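# Set the carton on the raised block inside tape

## Task

Place the carton on top of the raised block so that no part of it extends beyond the blue tape outline; it must stay there by itself once the robot lets go, so release the suction and pull the tool away at the end.

## Robot and tools

ROBOT. Two six-joint UR-style arms, left_arm and right_arm, each ending in a suction cup instead of fingers. Bases in the scene frame: left_arm at (+0.001, +0.377, 0), right_arm at (+0.017, -0.394, 0) m. The scene frame has its origin on the table top between the arms, +x out over the table, +z up, and left_arm on the +y side. The names left and right do not refer to image sides. Each arm's controlled point is its cup point, the centre of the cup rim. The cup points along that point's own +z axis. From about 4 cm behind the rim the tool gets wider, up to about 9 cm sideways, so leave room. Reported cup positions can be slightly off, more so at long reach.

execute_actions(actions). actions is a list of actions; an empty list only returns state and images. Each action is a list of up to 15 rows, one row per control step of 1/30 s; if fewer rows are given, the last row is held until 15 steps pass. Each row is one flat list of 14 numbers in [-1, 1] covering both arms: left dx, dy, dz, rx, ry, rz, left suction, then right dx, dy, dz, rx, ry, rz, right suction. dx to rz are an offset, not a pose: they are measured from that cup point's pose at the start of the action (for the first action, the last reported pose), expressed in the cup point's own axes, and every row is relative to that same start, not to the previous row. Scale: 1.0 equals 0.6 m for dx, dy, dz and 180 degrees for the rotation vector rx, ry, rz. Suction: any value above 0.01 switches the vacuum on, 0.01 or less switches it off, and the setting persists; to keep an arm's vacuum unchanged, repeat its current value (0 is an off command). Each step the commanded pose is clipped to within 100 mm and 16 degrees of the measured pose, and motion lags commands by about 0.17 s, so big offsets need several actions. Joint speed and acceleration are limited too.

move(target, speed, stop_force, blocking). target is one 14-number row laid out as above; its offsets are measured from the pose in the latest result that shows one, in each cup point's axes. Both cup points travel straight lines that finish together, lasting 0.5 to 10 s (cut off at 10 s). speed is in m/s, 0.002 to 0.5, default 0.25; rotation may reach twice that in rad/s. Paths ignore obstacles and the other arm, and the real hand can lag, stray or overshoot speed, especially near full reach. stop_force (N, 9 to 40, shared by both arms, not allowed in the first 0.2 s) ends an arm's path when its wrist sensor sees that much extra push against the motion for two steps; the arm then backs up to where it was two steps earlier and holds. Use it with slow speeds for touching down; do not rely on it when the cup is also rotating, and omit it when lifting off something the cup presses on. Pressing can briefly exceed the set value. blocking=false returns after 0.5 s while motion continues; it cannot be combined with stop_force, and other motion calls are refused until a result shows the move ended (use wait or stop). The result adds a move: line with each arm's ending: done, off_target, moving, held, fault, or contact (stop_force triggered), plus limits=paced (pose clipped) or limits=held (some steps blocked; the arm may then surge), and each cup point's remaining distance.

wait(seconds), 0 to 10: lets time pass with arms holding their last command; returns early if a running move ends. stop(): brakes a running move; fast arms need braking room. zoom_image(camera, region): region is [x0, y0, x1, y1] in pixels of that camera's latest image, at most 504 by 504. read_manual(section): only licence texts. finished_scene(scene): ends the given scene irreversibly and reports success.

CAMERAS: cam_head_left and cam_head_right (672x504), cam_left_wrist and cam_right_wrist (504x504 fisheye), with OpenCV-style calibration supplied; real poses may differ by a few degrees and millimetres.

RESULTS. The state line gives each cup point's position (m), quaternion wxyz and velocities in the scene frame. Hand target lines show where the controller is driving each cup. A pose unreachable line means a clearance check altered or blocked that arm's command. suction_measured shows vacuum: near 0 means no seal, 0.83 or more is airtight; part_present turns 1 at 0.50 and back to 0 below 0.45. Wrist force and Wrist torque are in the cup point's axes, with offsets up to about 4 N, noise, and saturation near 50 N; when pressing on a surface the force points back into the arm. Joint torques are raw drive outputs and are not contact readings. Step readings list positions per step; HELD marks steps where an arm's command was held back. MOTOR HOT appears at 70 °C; at 85 °C the arm is braked until cool.

GRIPPING. Press the 36 mm rim flat onto a smooth face of the carton, fully covered, away from edges, seams or holes, with suction on. Under vacuum the cup shortens, so the load sits up to 12 mm nearer the tool. To release, set the carton down on the block first, then switch suction off, then lift at least 15 mm. If the cup seals on the table, turn suction off to free it.

AVOID. Arms are stiff: commanding even slightly past a firm contact can trigger a fault stop. A fault happens when a joint reaches its load limit (133 N m for shoulder and elbow joints, 24.9 N m for wrists, held weight included) or an outside force reaches 150 N; that arm then halts for 10 s and ignores the rest of the call. Keep arms from hitting each other, do not drop, slam or shove the carton, and never push anything off the table. Loose objects may occasionally get a brief push from outside, so check the final placement.

Each tool is called as a command line: name --argument value for each argument, lists and objects as JSON in quotes; but a table of rows of numbers goes row by row, as --pt "numbers of a row", without its own name.

## Session

execute_actions --actions '[]'

Scene clock: 0.00 s.
left_arm: end_effector_position=(+0.4292, +0.3537, +0.4091) suction_measured=0.01 part_present=0 end_effector_quat_wxyz=(+0.000, +0.029, +1.000, +0.000) end_effector_velocity=(+0.000, +0.000, -0.000) end_effector_angular_velocity=(-0.000, +0.000, +0.000) | right_arm: end_effector_position=(+0.4459, -0.3778, +0.4086) suction_measured=0.00 part_present=0 end_effector_quat_wxyz=(-0.001, -0.018, +1.000, +0.001) end_effector_velocity=(+0.000, -0.000, +0.000) end_effector_angular_velocity=(+0.000, -0.001, -0.001)
Joint positions: left_arm=[-0.316 -1.746  1.518 -1.343 -1.57   1.256] | right_arm=[ 3.457 -1.397 -1.518 -1.799  1.573  1.886]
Joint velocities: left_arm=[ 0.001  0.     0.    -0.    -0.     0.   ] | right_arm=[-0.001  0.     0.001  0.    -0.     0.   ]
Joint torques (N m, as the arm reports them, + toward a larger angle): no reading
Wrist force (N, on the end effector, along its own x y z axes, offset not removed): no reading
Wrist torque (N m, same axes, about the end effector's origin, offset not removed): no reading
Hand target (left_arm): +0.429, +0.354, +0.409; +0.000, +0.029, +1.000, +0.000
Hand target (right_arm): +0.446, -0.378, +0.409; -0.001, -0.018, +1.000, +0.001

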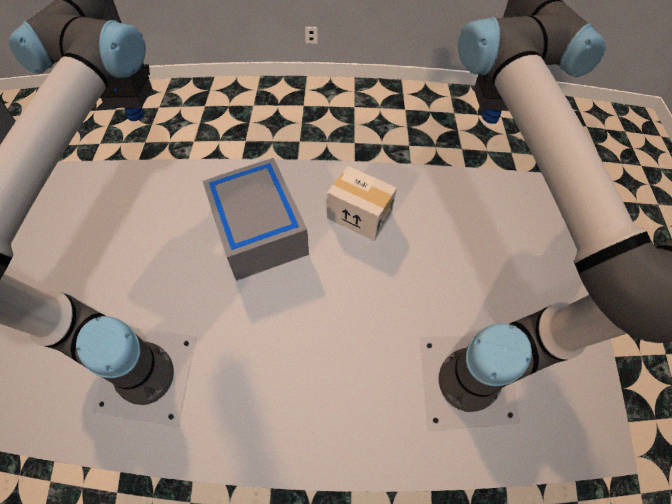

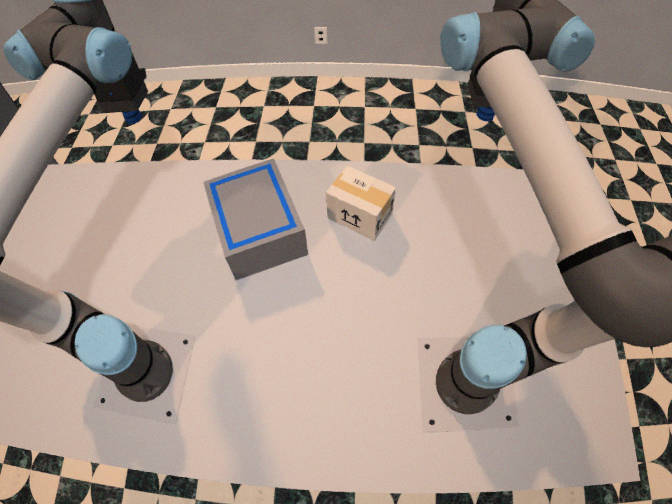

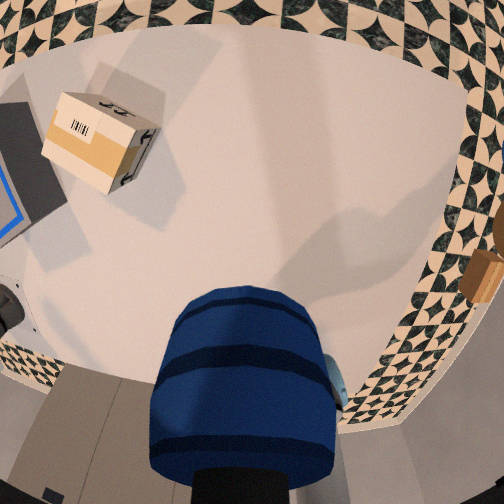

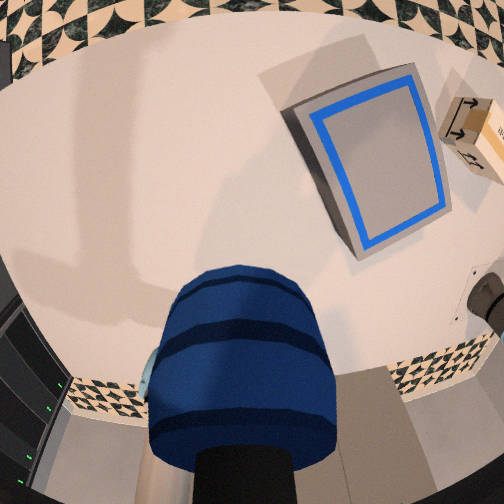

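zoom_image --camera "cam_head_left" --region '[190, 140, 420, 300]'

zoom_image --camera "cam_left_wrist" --region '[0, 40, 250, 260]'

Region (190, 140, 420, 300) of cam_head_left's 672x504 image, scaled by 2.191, with more detail than that image has; it fills the top 351 rows of this view, and the rest is white.

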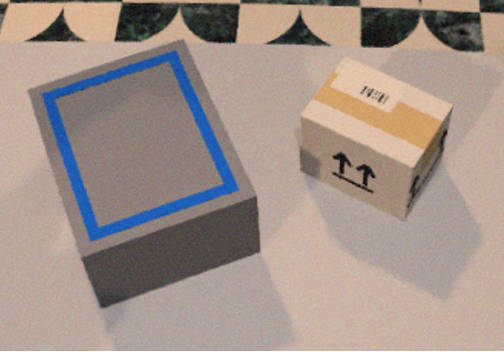

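Region (0, 40, 250, 260) of cam_left_wrist's 504x504 image, scaled by 2.016, with more detail than that image has; it fills the top 444 rows of this view, and the rest is white.

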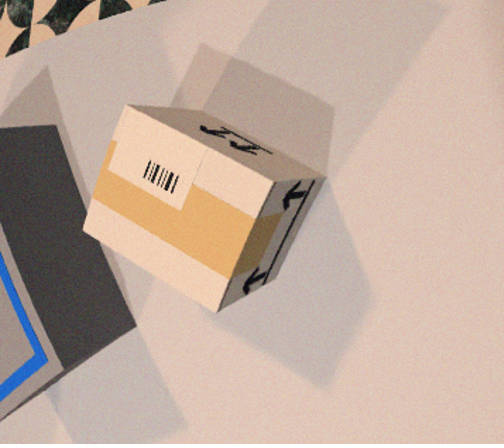

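move --target '[0.1,0.27,0,0,0,0,0,-0.078,0.404,0.267,0,0,0,0]' --speed 0.3

Scene clock: 29.60 s.
left_arm: end_effector_position=(+0.3783, +0.5186, +0.4091) suction_measured=0.01 part_present=0 end_effector_quat_wxyz=(-0.000, +0.028, +1.000, +0.000) end_effector_velocity=(-0.000, +0.001, -0.000) end_effector_angular_velocity=(-0.001, +0.001, -0.002) | right_arm: end_effector_position=(+0.4834, -0.1343, +0.2484) suction_measured=0.00 part_present=0 end_effector_quat_wxyz=(-0.001, -0.018, +1.000, +0.000) end_effector_velocity=(+0.000, +0.003, -0.002) end_effector_angular_velocity=(-0.000, +0.002, +0.001)
Joint positions: left_arm=[ 0.076 -1.809  1.566 -1.328 -1.57   1.648] | right_arm=[ 3.864 -1.649 -1.691 -1.374  1.573  2.293]
Joint velocities: left_arm=[ 0.004  0.001 -0.001 -0.    -0.001  0.006] | right_arm=[ 0.003 -0.006  0.002  0.002  0.001  0.002]
Joint torques (N m, as the arm reports them, + toward a larger angle): left_arm=[  8.44  -0.96 -39.9   -4.29  -1.14   1.33] | right_arm=[11.58 22.62 31.4   4.11 -2.75  2.76]
Wrist force (N, on the end effector, along its own x y z axes, offset not removed): left_arm=[-0.3 -1.7 -0.5] | right_arm=[1.0 0.9 -0.6]
Wrist torque (N m, same axes, about the end effector's origin, offset not removed): left_arm=[-0.33 0.22 -0.10] | right_arm=[0.00 -0.02 -0.02]
Hand target (left_arm): +0.378, +0.519, +0.409; -0.000, +0.029, +1.000, +0.000
Hand target (right_arm): +0.484, -0.134, +0.248; -0.001, -0.018, +1.000, +0.000
Off the commanded pose (left_arm): 0.000 m, 0 deg.
Off the commanded pose (right_arm): 0.001 m, 0 deg.
move: done
camera_calibration (this result's frames):
cam_left_wrist: T_world_to_cam=[[-0.0880079, -0.995764, 0.0266064, 0.539617], [-0.880221, 0.0902447, 0.465905, 0.115895], [-0.466332, 0.0175837, -0.884435, 0.589792], [0, 0, 0, 1]] pos_world=[0.424543, 0.516502, 0.453279]
cam_right_wrist: T_world_to_cam=[[0.0823739, -0.996349, -0.0224412, -0.169366], [-0.889862, -0.0836716, 0.448492, 0.330171], [-0.448732, -0.0169745, -0.893505, 0.501614], [0, 0, 0, 1]] pos_world=[0.532848, -0.132607, 0.296315]

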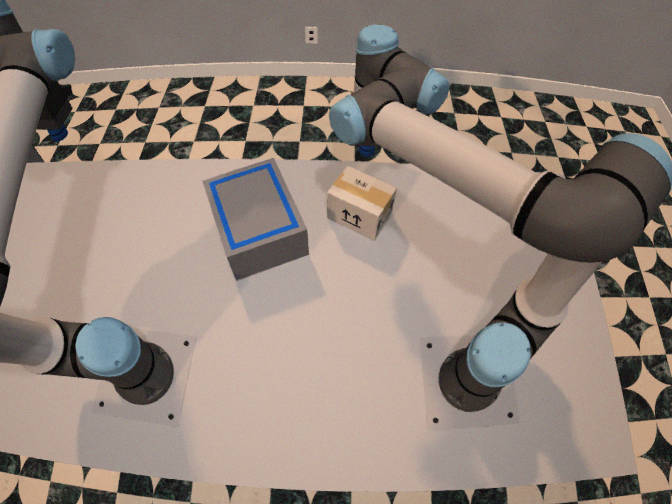

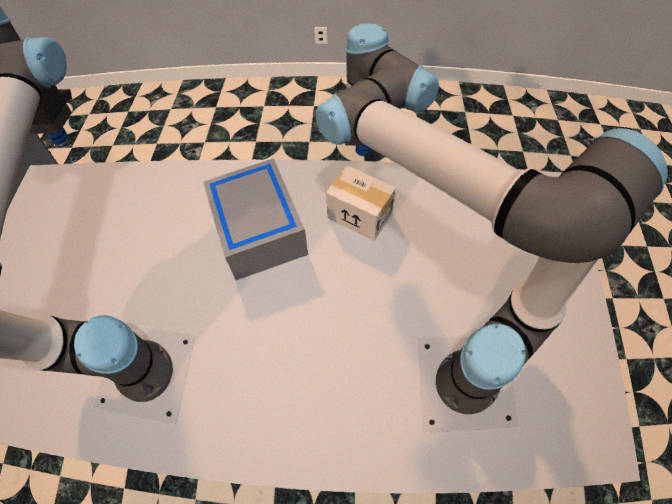

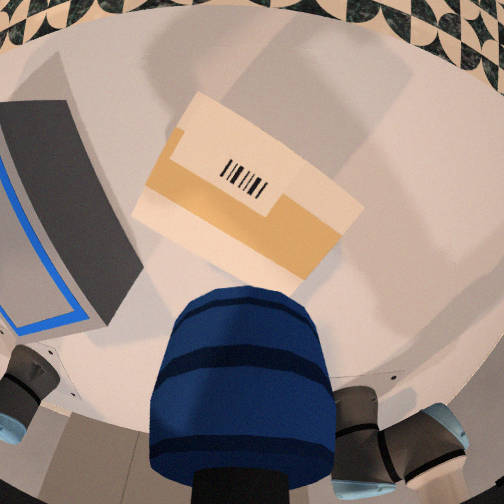

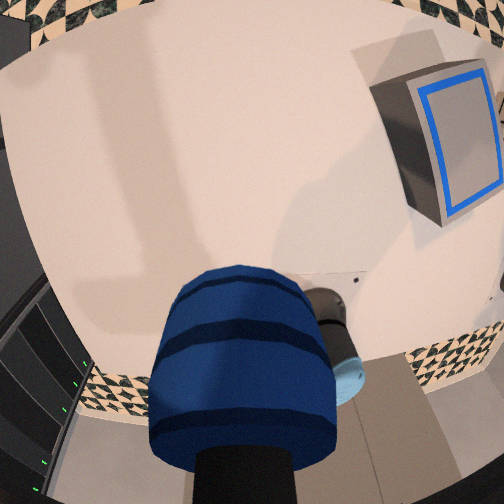

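move --target '[0,0,0,0,0,0,0,0.007,0.004,0.195,0,0,0,0]' --speed 0.2

move --target '[0,0,0,0,0,0,0,0,0,0.06,0,0,0,1]' --speed 0.02 --stop_force 10

Scene clock: 39.60 s.
left_arm: end_effector_position=(+0.3783, +0.5186, +0.4091) suction_measured=0.01 part_present=0 end_effector_quat_wxyz=(-0.000, +0.028, +1.000, +0.000) end_effector_velocity=(-0.000, +0.000, -0.000) end_effector_angular_velocity=(+0.001, -0.000, +0.000) | right_arm: end_effector_position=(+0.4790, -0.1322, +0.1318) suction_measured=0.00 part_present=0 end_effector_quat_wxyz=(-0.001, -0.018, +1.000, +0.000) end_effector_velocity=(-0.000, -0.000, -0.003) end_effector_angular_velocity=(-0.002, +0.000, +0.000)
Joint positions: left_arm=[ 0.076 -1.809  1.566 -1.328 -1.57   1.648] | right_arm=[ 3.873 -1.739 -1.905 -1.069  1.573  2.302]
Joint velocities: left_arm=[ 0.001 -0.     0.    -0.     0.001  0.001] | right_arm=[ 0.001 -0.004 -0.005  0.007 -0.001  0.   ]
Joint torques (N m, as the arm reports them, + toward a larger angle): left_arm=[ -7.01 -25.25 -11.55  -3.67   1.3   -1.26] | right_arm=[11.45 23.23 14.6   4.16 -2.72  2.66]
Wrist force (N, on the end effector, along its own x y z axes, offset not removed): left_arm=[-2.7 4.0 1.8] | right_arm=[2.4 -0.4 0.8]
Wrist torque (N m, same axes, about the end effector's origin, offset not removed): left_arm=[0.62 0.44 0.10] | right_arm=[-0.35 -0.29 -0.10]
Hand target (left_arm): +0.378, +0.519, +0.409; -0.000, +0.028, +1.000, +0.000
Hand target (right_arm): +0.479, -0.132, +0.131; -0.001, -0.018, +1.000, +0.000
Off the commanded pose (left_arm): 0.000 m, 0 deg.
Off the commanded pose (right_arm): 0.000 m, 0 deg.
move: done
camera_calibration (this result's frames):
cam_left_wrist: T_world_to_cam=[[-0.0880104, -0.995764, 0.0265983, 0.539623], [-0.880259, 0.0902445, 0.465832, 0.115943], [-0.466259, 0.0175846, -0.884473, 0.589823], [0, 0, 0, 1]] pos_world=[0.424563, 0.516502, 0.45332]
cam_right_wrist: T_world_to_cam=[[0.0823712, -0.996351, -0.0223612, -0.169508], [-0.88979, -0.0836305, 0.448642, 0.378689], [-0.448875, -0.0170583, -0.893432, 0.395467], [0, 0, 0, 1]] pos_world=[0.528432, -0.130473, 0.179637]

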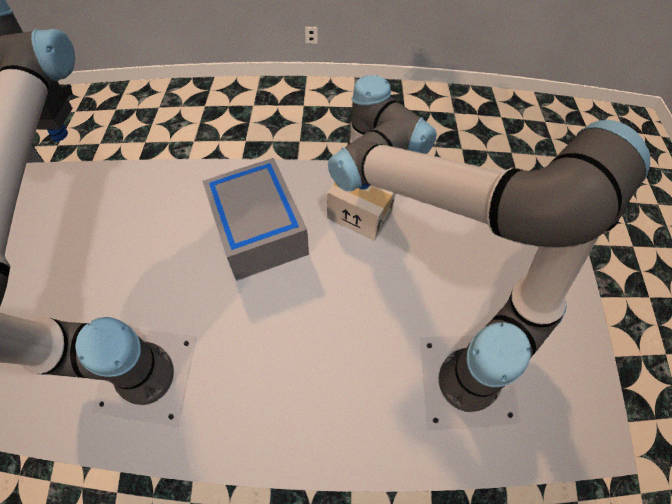

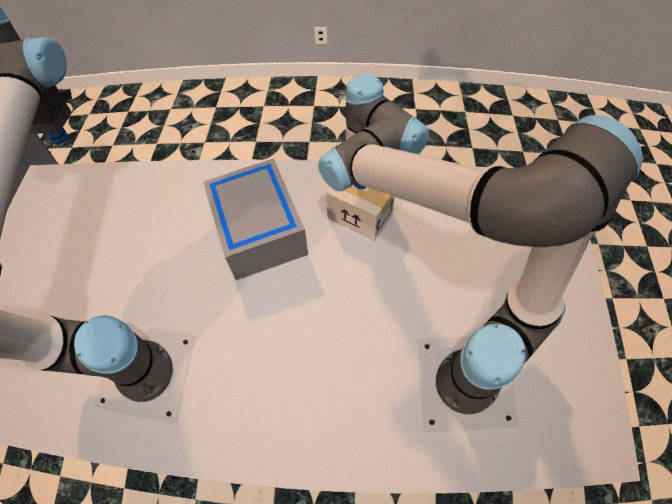

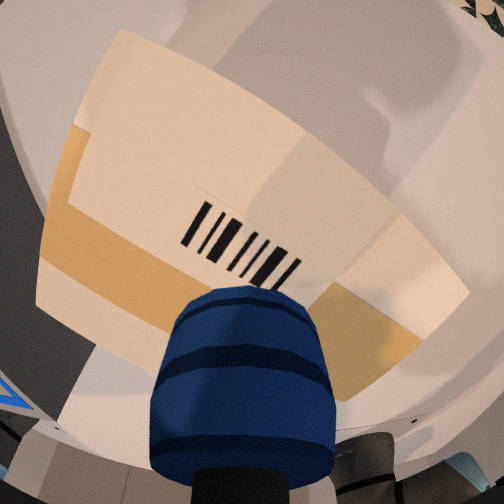

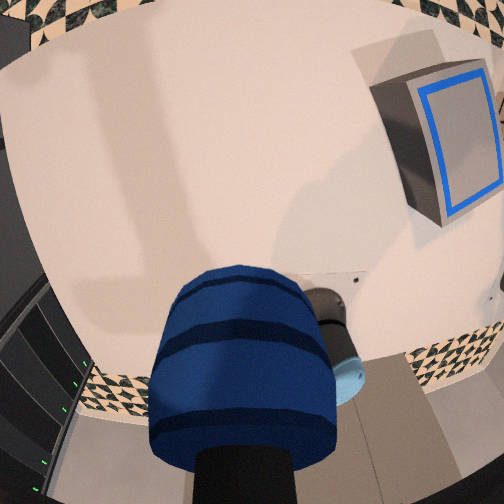

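Scene clock: 41.60 s.
left_arm: end_effector_position=(+0.3783, +0.5186, +0.4091) suction_measured=0.01 part_present=0 end_effector_quat_wxyz=(-0.000, +0.028, +1.000, +0.000) end_effector_velocity=(+0.000, -0.000, -0.000) end_effector_angular_velocity=(-0.000, +0.000, -0.001) | right_arm: end_effector_position=(+0.4791, -0.1321, +0.1002) suction_measured=0.98 part_present=1 end_effector_quat_wxyz=(-0.001, -0.018, +1.000, +0.000) end_effector_velocity=(-0.002, -0.000, +0.003) end_effector_angular_velocity=(-0.006, +0.007, +0.002)
Joint positions: left_arm=[ 0.076 -1.809  1.566 -1.328 -1.57   1.648] | right_arm=[ 3.873 -1.78  -1.949 -0.984  1.573  2.302]
Joint velocities: left_arm=[-0.001  0.    -0.     0.    -0.    -0.   ] | right_arm=[ 0.002  0.004  0.007 -0.02   0.     0.   ]
Joint torques (N m, as the arm reports them, + toward a larger angle): left_arm=[ -6.36 -21.87 -12.37  -3.34   1.18  -0.96] | right_arm=[ 9.67 20.26 10.47 -4.78  0.05  2.81]
Wrist force (N, on the end effector, along its own x y z axes, offset not removed): left_arm=[-2.9 -3.0 -0.7] | right_arm=[-4.7 4.5 -36.4]
Wrist torque (N m, same axes, about the end effector's origin, offset not removed): left_arm=[-0.49 0.46 -0.20] | right_arm=[0.22 0.21 0.15]
Hand target (left_arm): +0.378, +0.519, +0.409; -0.000, +0.028, +1.000, +0.000
Hand target (right_arm): +0.479, -0.132, +0.101; -0.001, -0.018, +1.000, +0.000
Off the commanded pose (left_arm): 0.000 m, 0 deg.
Off the commanded pose (right_arm): 0.004 m, 0 deg.
move: contact (right_arm)
camera_calibration (this result's frames):
cam_left_wrist: T_world_to_cam=[[-0.0880104, -0.995764, 0.0265975, 0.539623], [-0.880261, 0.0902442, 0.465828, 0.115943], [-0.466255, 0.0175849, -0.884475, 0.589822], [0, 0, 0, 1]] pos_world=[0.42456, 0.516502, 0.453321]
cam_right_wrist: T_world_to_cam=[[0.0823849, -0.996344, -0.0226249, -0.170163], [-0.889942, -0.0837672, 0.448315, 0.392973], [-0.448571, -0.0167995, -0.893589, 0.367177], [0, 0, 0, 1]] pos_world=[0.528446, -0.130454, 0.14808]

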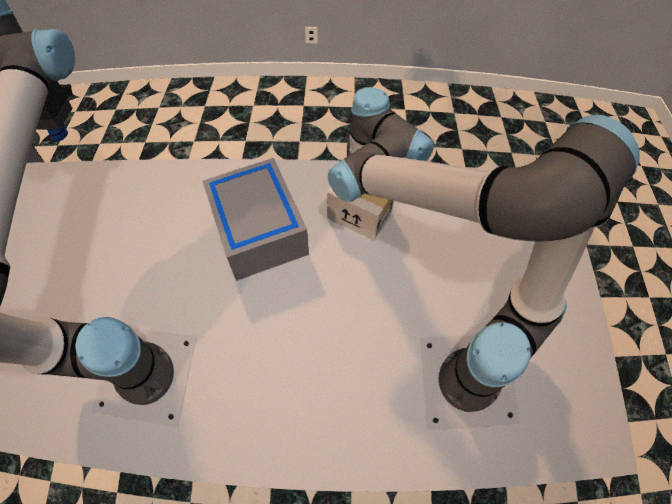

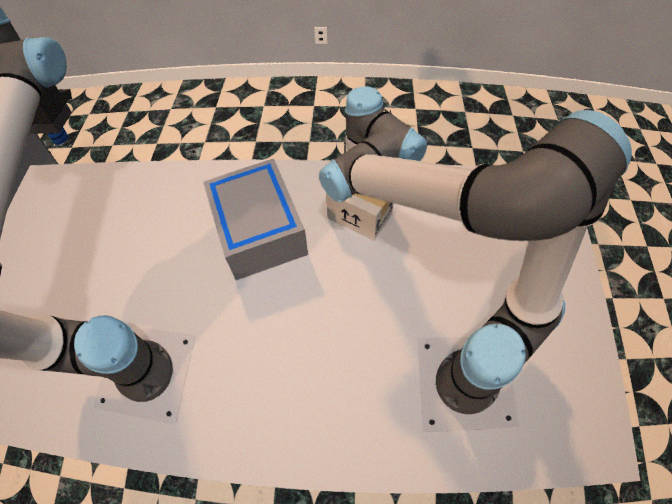

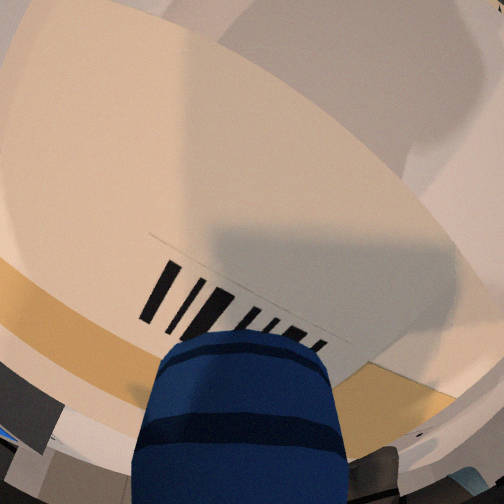

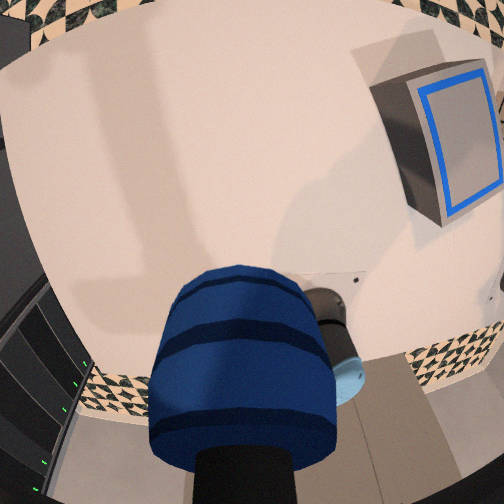

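move --target '[0,0,0,0,0,0,0,0,0,-0.25,0,0,0,1]' --speed 0.15

Scene clock: 45.93 s.
left_arm: end_effector_position=(+0.3783, +0.5186, +0.4091) suction_measured=0.01 part_present=0 end_effector_quat_wxyz=(-0.000, +0.028, +1.000, +0.000) end_effector_velocity=(-0.000, +0.000, +0.000) end_effector_angular_velocity=(+0.000, -0.000, -0.000) | right_arm: end_effector_position=(+0.4792, -0.1322, +0.2499) suction_measured=0.98 part_present=1 end_effector_quat_wxyz=(-0.001, -0.018, +1.000, +0.000) end_effector_velocity=(-0.000, +0.000, +0.002) end_effector_angular_velocity=(-0.001, +0.001, +0.001)
Joint positions: left_arm=[ 0.076 -1.809  1.566 -1.328 -1.57   1.648] | right_arm=[ 3.873 -1.641 -1.695 -1.377  1.572  2.302]
Joint velocities: left_arm=[ 0.001 -0.     0.    -0.     0.     0.001] | right_arm=[ 0.001  0.     0.005 -0.007 -0.     0.   ]
Joint torques (N m, as the arm reports them, + toward a larger angle): left_arm=[ -6.89 -15.06 -14.81  -3.11   1.45  -0.98] | right_arm=[11.05 39.53 35.31  1.61  1.89  2.67]
Wrist force (N, on the end effector, along its own x y z axes, offset not removed): left_arm=[1.3 -1.4 5.2] | right_arm=[4.1 -0.4 6.7]
Wrist torque (N m, same axes, about the end effector's origin, offset not removed): left_arm=[-0.37 -0.16 -0.29] | right_arm=[-0.39 -0.58 -0.12]
Hand target (left_arm): +0.378, +0.519, +0.409; -0.000, +0.028, +1.000, +0.000
Hand target (right_arm): +0.479, -0.132, +0.250; -0.001, -0.018, +1.000, +0.000
Off the commanded pose (left_arm): 0.000 m, 0 deg.
Off the commanded pose (right_arm): 0.000 m, 0 deg.
move: done
camera_calibration (this result's frames):
cam_left_wrist: T_world_to_cam=[[-0.0880103, -0.995764, 0.0265975, 0.539623], [-0.880261, 0.0902441, 0.465828, 0.115943], [-0.466256, 0.0175849, -0.884475, 0.589822], [0, 0, 0, 1]] pos_world=[0.42456, 0.516502, 0.453321]
cam_right_wrist: T_world_to_cam=[[0.0824652, -0.996339, -0.0225553, -0.166871], [-0.890042, -0.0838115, 0.448107, 0.326073], [-0.448357, -0.0168781, -0.893695, 0.500919], [0, 0, 0, 1]] pos_world=[0.52857, -0.130476, 0.297789]

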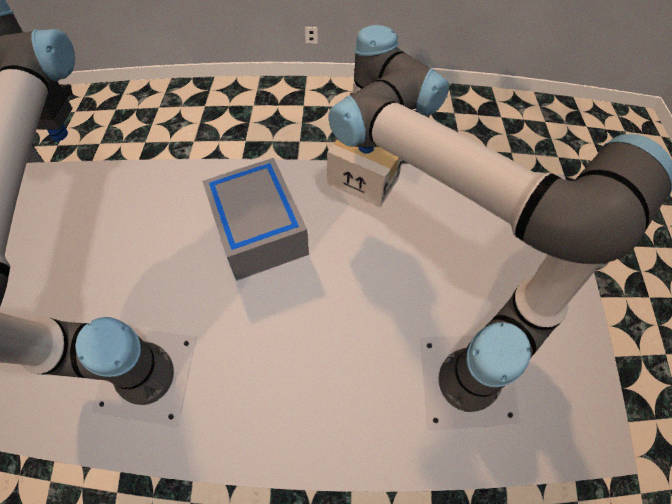

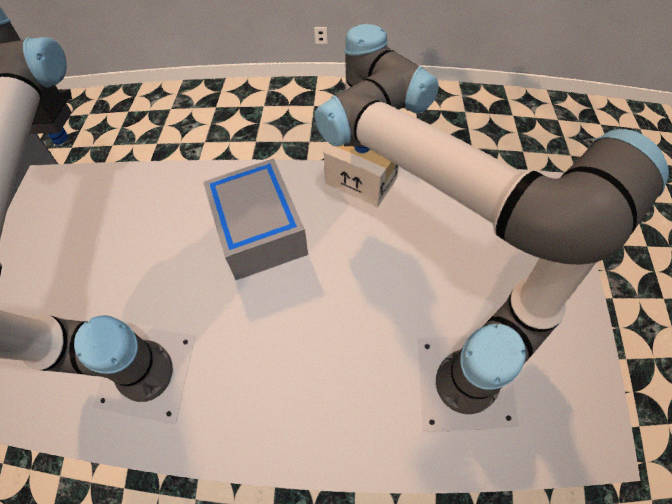

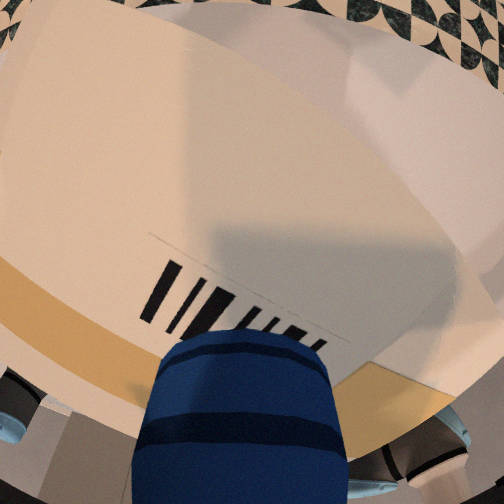

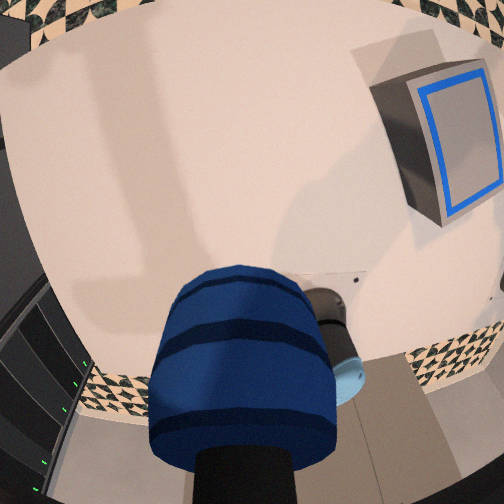

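move --target '[0,0,0,0,0,0,0,0.07,0.463,0.02,0,0,0.211,1]' --speed 0.2

zoom_image --camera "cam_head_left" --region '[170, 100, 400, 300]'

Scene clock: 51.13 s.
left_arm: end_effector_position=(+0.3783, +0.5186, +0.4091) suction_measured=0.01 part_present=0 end_effector_quat_wxyz=(-0.000, +0.028, +1.000, +0.000) end_effector_velocity=(+0.000, +0.000, -0.000) end_effector_angular_velocity=(+0.000, -0.000, -0.000) | right_arm: end_effector_position=(+0.4271, +0.1435, +0.2377) suction_measured=0.98 part_present=1 end_effector_quat_wxyz=(-0.001, +0.308, +0.952, -0.000) end_effector_velocity=(+0.000, +0.003, +0.000) end_effector_angular_velocity=(-0.001, +0.000, -0.007)
Joint positions: left_arm=[ 0.076 -1.809  1.566 -1.328 -1.57   1.648] | right_arm=[ 4.222 -1.994 -1.28  -1.439  1.572  3.313]
Joint velocities: left_arm=[-0.  0. -0. -0.  0.  0.] | right_arm=[ 0.002 -0.007  0.011 -0.005 -0.     0.009]
Joint torques (N m, as the arm reports them, + toward a larger angle): left_arm=[ -6.13 -14.41 -15.29  -3.15   1.29  -0.98] | right_arm=[11.22 43.09 35.83  1.53 -2.63  2.77]
Wrist force (N, on the end effector, along its own x y z axes, offset not removed): left_arm=[-1.2 1.1 1.7] | right_arm=[2.6 -1.9 7.1]
Wrist torque (N m, same axes, about the end effector's origin, offset not removed): left_arm=[0.23 0.41 -0.19] | right_arm=[-0.52 -0.43 -0.04]
Hand target (left_arm): +0.378, +0.519, +0.409; -0.000, +0.028, +1.000, +0.000
Hand target (right_arm): +0.427, +0.144, +0.238; -0.001, +0.308, +0.951, -0.000
Off the commanded pose (left_arm): 0.000 m, 0 deg.
Off the commanded pose (right_arm): 0.001 m, 0 deg.
move: done
camera_calibration (this result's frames):
cam_left_wrist: T_world_to_cam=[[-0.0880103, -0.995764, 0.0265976, 0.539623], [-0.880261, 0.0902442, 0.465828, 0.115943], [-0.466255, 0.0175848, -0.884475, 0.589822], [0, 0, 0, 1]] pos_world=[0.42456, 0.516502, 0.453321]
cam_right_wrist: T_world_to_cam=[[-0.547373, -0.836623, -0.0211039, 0.357494], [-0.753285, 0.481548, 0.447965, 0.168743], [-0.364615, 0.261101, -0.893802, 0.3957], [0, 0, 0, 1]] pos_world=[0.467073, 0.114512, 0.28563]

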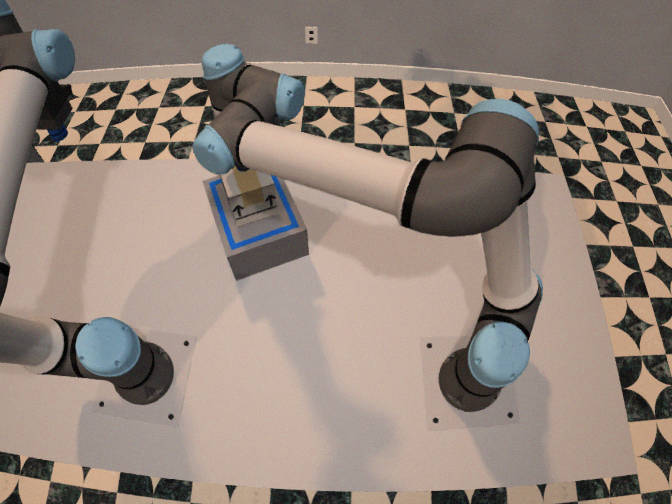

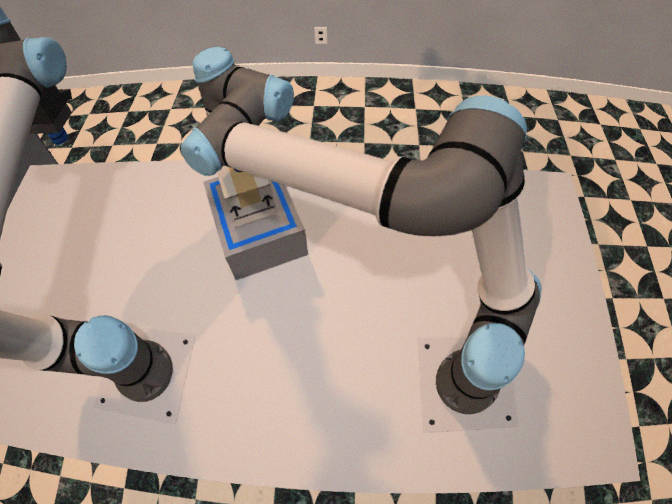

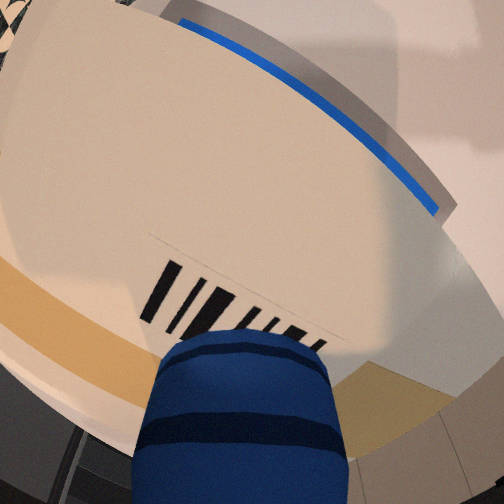

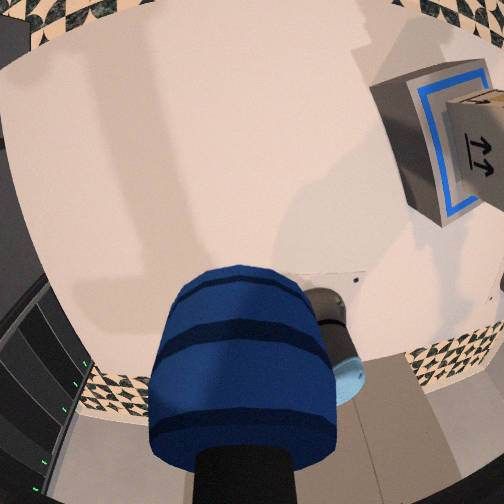

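Region (170, 100, 400, 300) of cam_head_left's 672x504 image, scaled by 2.191, with more detail than that image has; it fills the top 438 rows of this view, and the rest is white.

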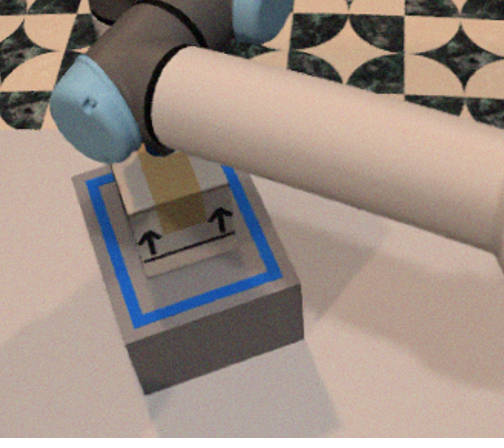

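Well aligned. Lower.

move --target '[0,0,0,0,0,0,0,0,0,0.06,0,0,0,1]' --speed 0.015 --stop_force 9

Scene clock: 54.67 s.
left_arm: end_effector_position=(+0.3783, +0.5186, +0.4091) suction_measured=0.01 part_present=0 end_effector_quat_wxyz=(-0.000, +0.028, +1.000, +0.000) end_effector_velocity=(-0.000, +0.000, -0.000) end_effector_angular_velocity=(+0.001, +0.001, +0.001) | right_arm: end_effector_position=(+0.4271, +0.1437, +0.2204) suction_measured=0.98 part_present=1 end_effector_quat_wxyz=(-0.001, +0.308, +0.951, -0.000) end_effector_velocity=(-0.001, -0.001, +0.002) end_effector_angular_velocity=(-0.006, +0.002, +0.001)
Joint positions: left_arm=[ 0.076 -1.809  1.566 -1.328 -1.57   1.648] | right_arm=[ 4.222 -2.    -1.315 -1.397  1.572  3.313]
Joint velocities: left_arm=[ 0.    -0.     0.     0.001  0.001 -0.   ] | right_arm=[ 0.001  0.     0.007 -0.014 -0.001  0.   ]
Joint torques (N m, as the arm reports them, + toward a larger angle): left_arm=[ -6.06 -14.42 -15.12  -3.29   1.4   -1.02] | right_arm=[-5.82 24.17 20.84 -0.33 -1.46 -2.14]
Wrist force (N, on the end effector, along its own x y z axes, offset not removed): left_arm=[1.3 -0.4 0.2] | right_arm=[0.6 -3.3 -30.6]
Wrist torque (N m, same axes, about the end effector's origin, offset not removed): left_arm=[-0.20 -0.01 -0.10] | right_arm=[0.38 -0.03 -0.06]
Hand target (left_arm): +0.378, +0.519, +0.409; -0.000, +0.028, +1.000, +0.000
Hand target (right_arm): +0.427, +0.144, +0.221; -0.001, +0.308, +0.951, -0.000
Off the commanded pose (left_arm): 0.000 m, 0 deg.
Off the commanded pose (right_arm): 0.019 m, 0 deg.
move: contact (right_arm)
camera_calibration (this result's frames):
cam_left_wrist: T_world_to_cam=[[-0.0880103, -0.995764, 0.0265975, 0.539623], [-0.880261, 0.0902441, 0.465828, 0.115943], [-0.466256, 0.0175849, -0.884475, 0.589822], [0, 0, 0, 1]] pos_world=[0.42456, 0.516502, 0.453321]
cam_right_wrist: T_world_to_cam=[[-0.547746, -0.836375, -0.021236, 0.357444], [-0.753108, 0.481841, 0.447948, 0.176287], [-0.36442, 0.261355, -0.893807, 0.380089], [0, 0, 0, 1]] pos_world=[0.467064, 0.114677, 0.26835]

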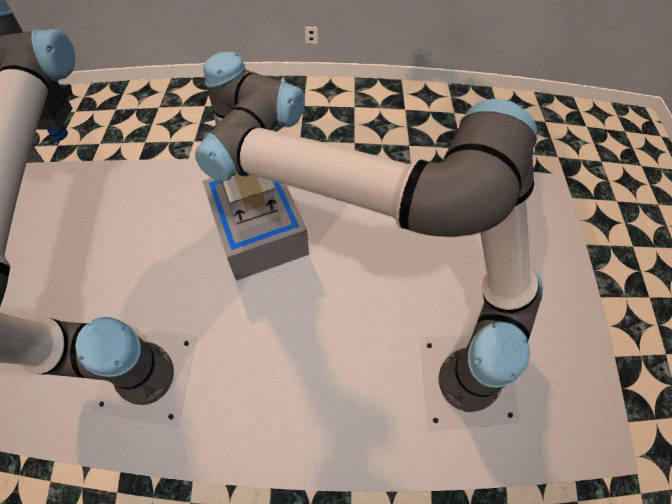

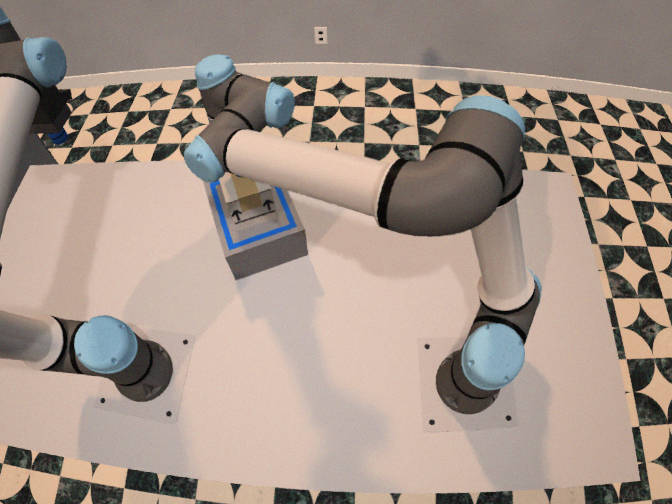

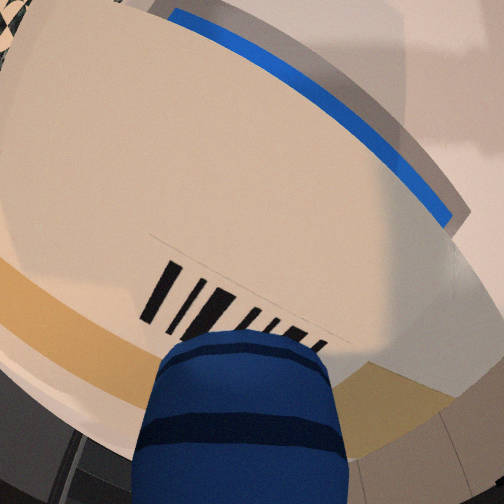

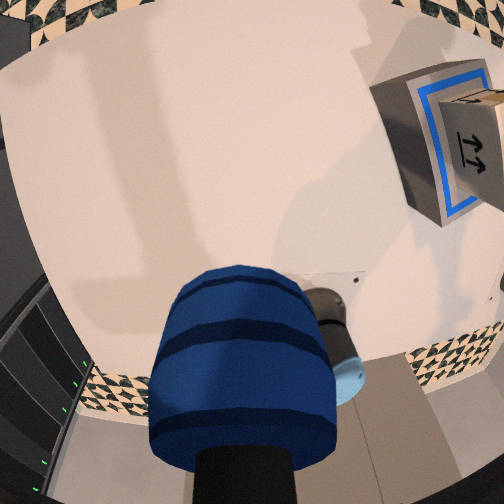

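execute_actions --actions '[[[0,0,0,0,0,0,0,0,0,-0.002,0,0,0,0]]]'

Scene clock: 60.57 s.
left_arm: end_effector_position=(+0.3783, +0.5186, +0.4091) suction_measured=0.01 part_present=0 end_effector_quat_wxyz=(-0.000, +0.028, +1.000, +0.000) end_effector_velocity=(-0.000, +0.000, -0.000) end_effector_angular_velocity=(+0.000, +0.000, +0.001) | right_arm: end_effector_position=(+0.4270, +0.1437, +0.2216) suction_measured=0.00 part_present=0 end_effector_quat_wxyz=(-0.001, +0.308, +0.951, -0.000) end_effector_velocity=(-0.000, -0.000, -0.001) end_effector_angular_velocity=(-0.001, +0.001, +0.000)
Joint positions: left_arm=[ 0.076 -1.809  1.566 -1.328 -1.57   1.648] | right_arm=[ 4.222 -2.    -1.313 -1.4    1.572  3.313]
Joint velocities: left_arm=[0.001 0.    0.    0.    0.    0.   ] | right_arm=[ 0.    -0.    -0.001 -0.     0.     0.   ]
Joint torques (N m, as the arm reports them, + toward a larger angle): left_arm=[ -5.85 -15.12 -15.52  -3.2    1.26  -1.11] | right_arm=[ 5.01 42.25 26.08 -0.47 -1.66  1.32]
Wrist force (N, on the end effector, along its own x y z axes, offset not removed): left_arm=[1.2 -0.7 -2.1] | right_arm=[0.5 0.1 -15.2]
Wrist torque (N m, same axes, about the end effector's origin, offset not removed): left_arm=[0.00 -0.13 -0.10] | right_arm=[-0.13 -0.11 0.10]
Hand target (left_arm): +0.378, +0.519, +0.409; -0.000, +0.028, +1.000, +0.000
Hand target (right_arm): +0.427, +0.144, +0.222; -0.001, +0.308, +0.951, -0.000
Off the commanded pose (left_arm): 0.000 m, 0 deg.
Off the commanded pose (right_arm): 0.000 m, 0 deg.
Step readings (end_effector_position):
0: left_arm (+0.3783, +0.5186, +0.4091) | right_arm (+0.4270, +0.1437, +0.2210)
1: left_arm (+0.3783, +0.5186, +0.4091) | right_arm (+0.4270, +0.1437, +0.2210)
2: left_arm (+0.3783, +0.5186, +0.4091) | right_arm (+0.4271, +0.1437, +0.2211)
4: left_arm (+0.3783, +0.5186, +0.4091) | right_arm (+0.4271, +0.1438, +0.2215)
8: left_arm (+0.3783, +0.5186, +0.4091) | right_arm (+0.4271, +0.1437, +0.2216)
15: end_effector_position above
camera_calibration (this result's frames):
cam_left_wrist: T_world_to_cam=[[-0.0880104, -0.995764, 0.0265974, 0.539623], [-0.880261, 0.0902442, 0.465828, 0.115943], [-0.466255, 0.0175851, -0.884475, 0.589822], [0, 0, 0, 1]] pos_world=[0.42456, 0.516502, 0.453321]
cam_right_wrist: T_world_to_cam=[[-0.547743, -0.836376, -0.0212758, 0.357482], [-0.753118, 0.481822, 0.447952, 0.175717], [-0.364405, 0.261386, -0.893804, 0.381139], [0, 0, 0, 1]] pos_world=[0.467033, 0.1147, 0.269557]

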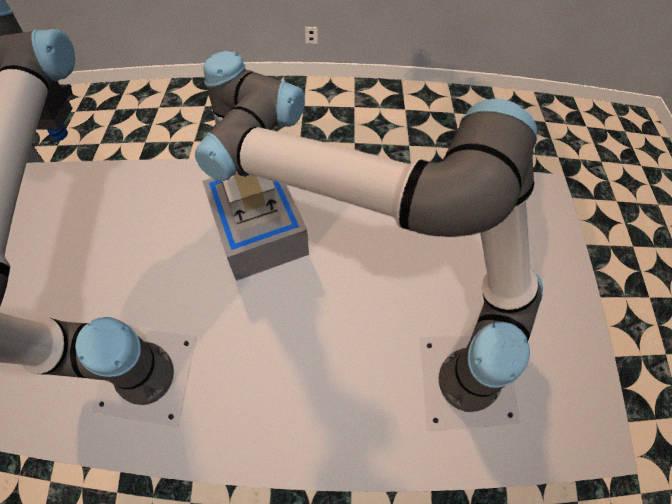

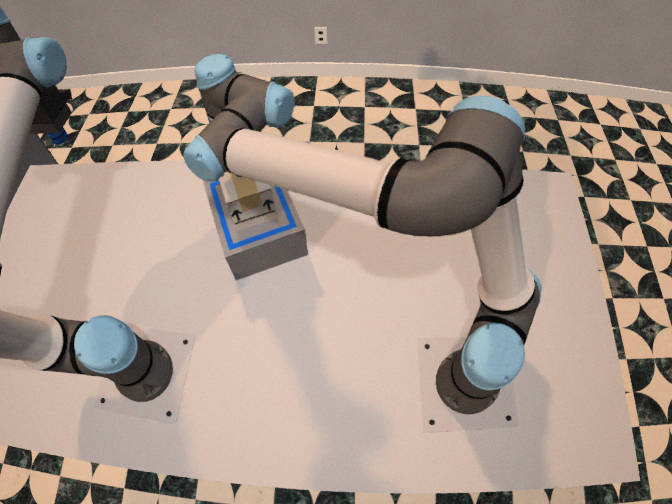

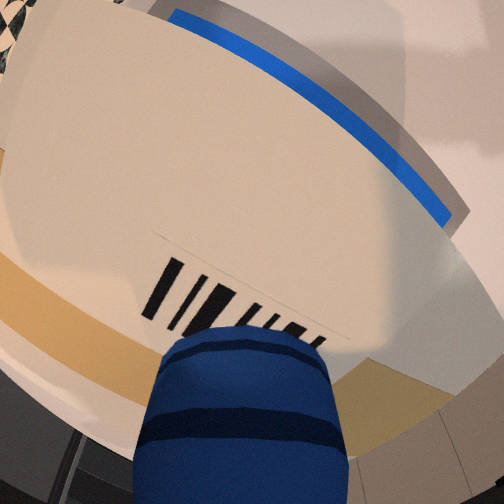

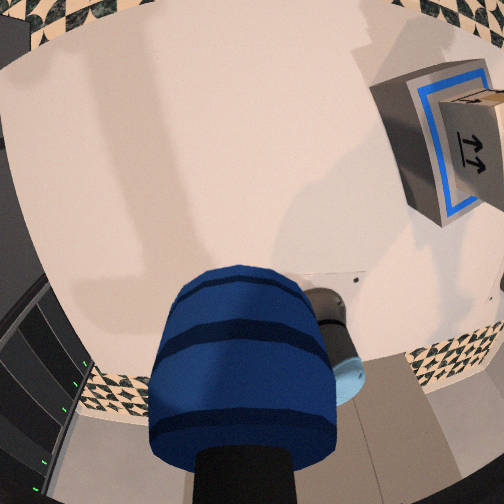

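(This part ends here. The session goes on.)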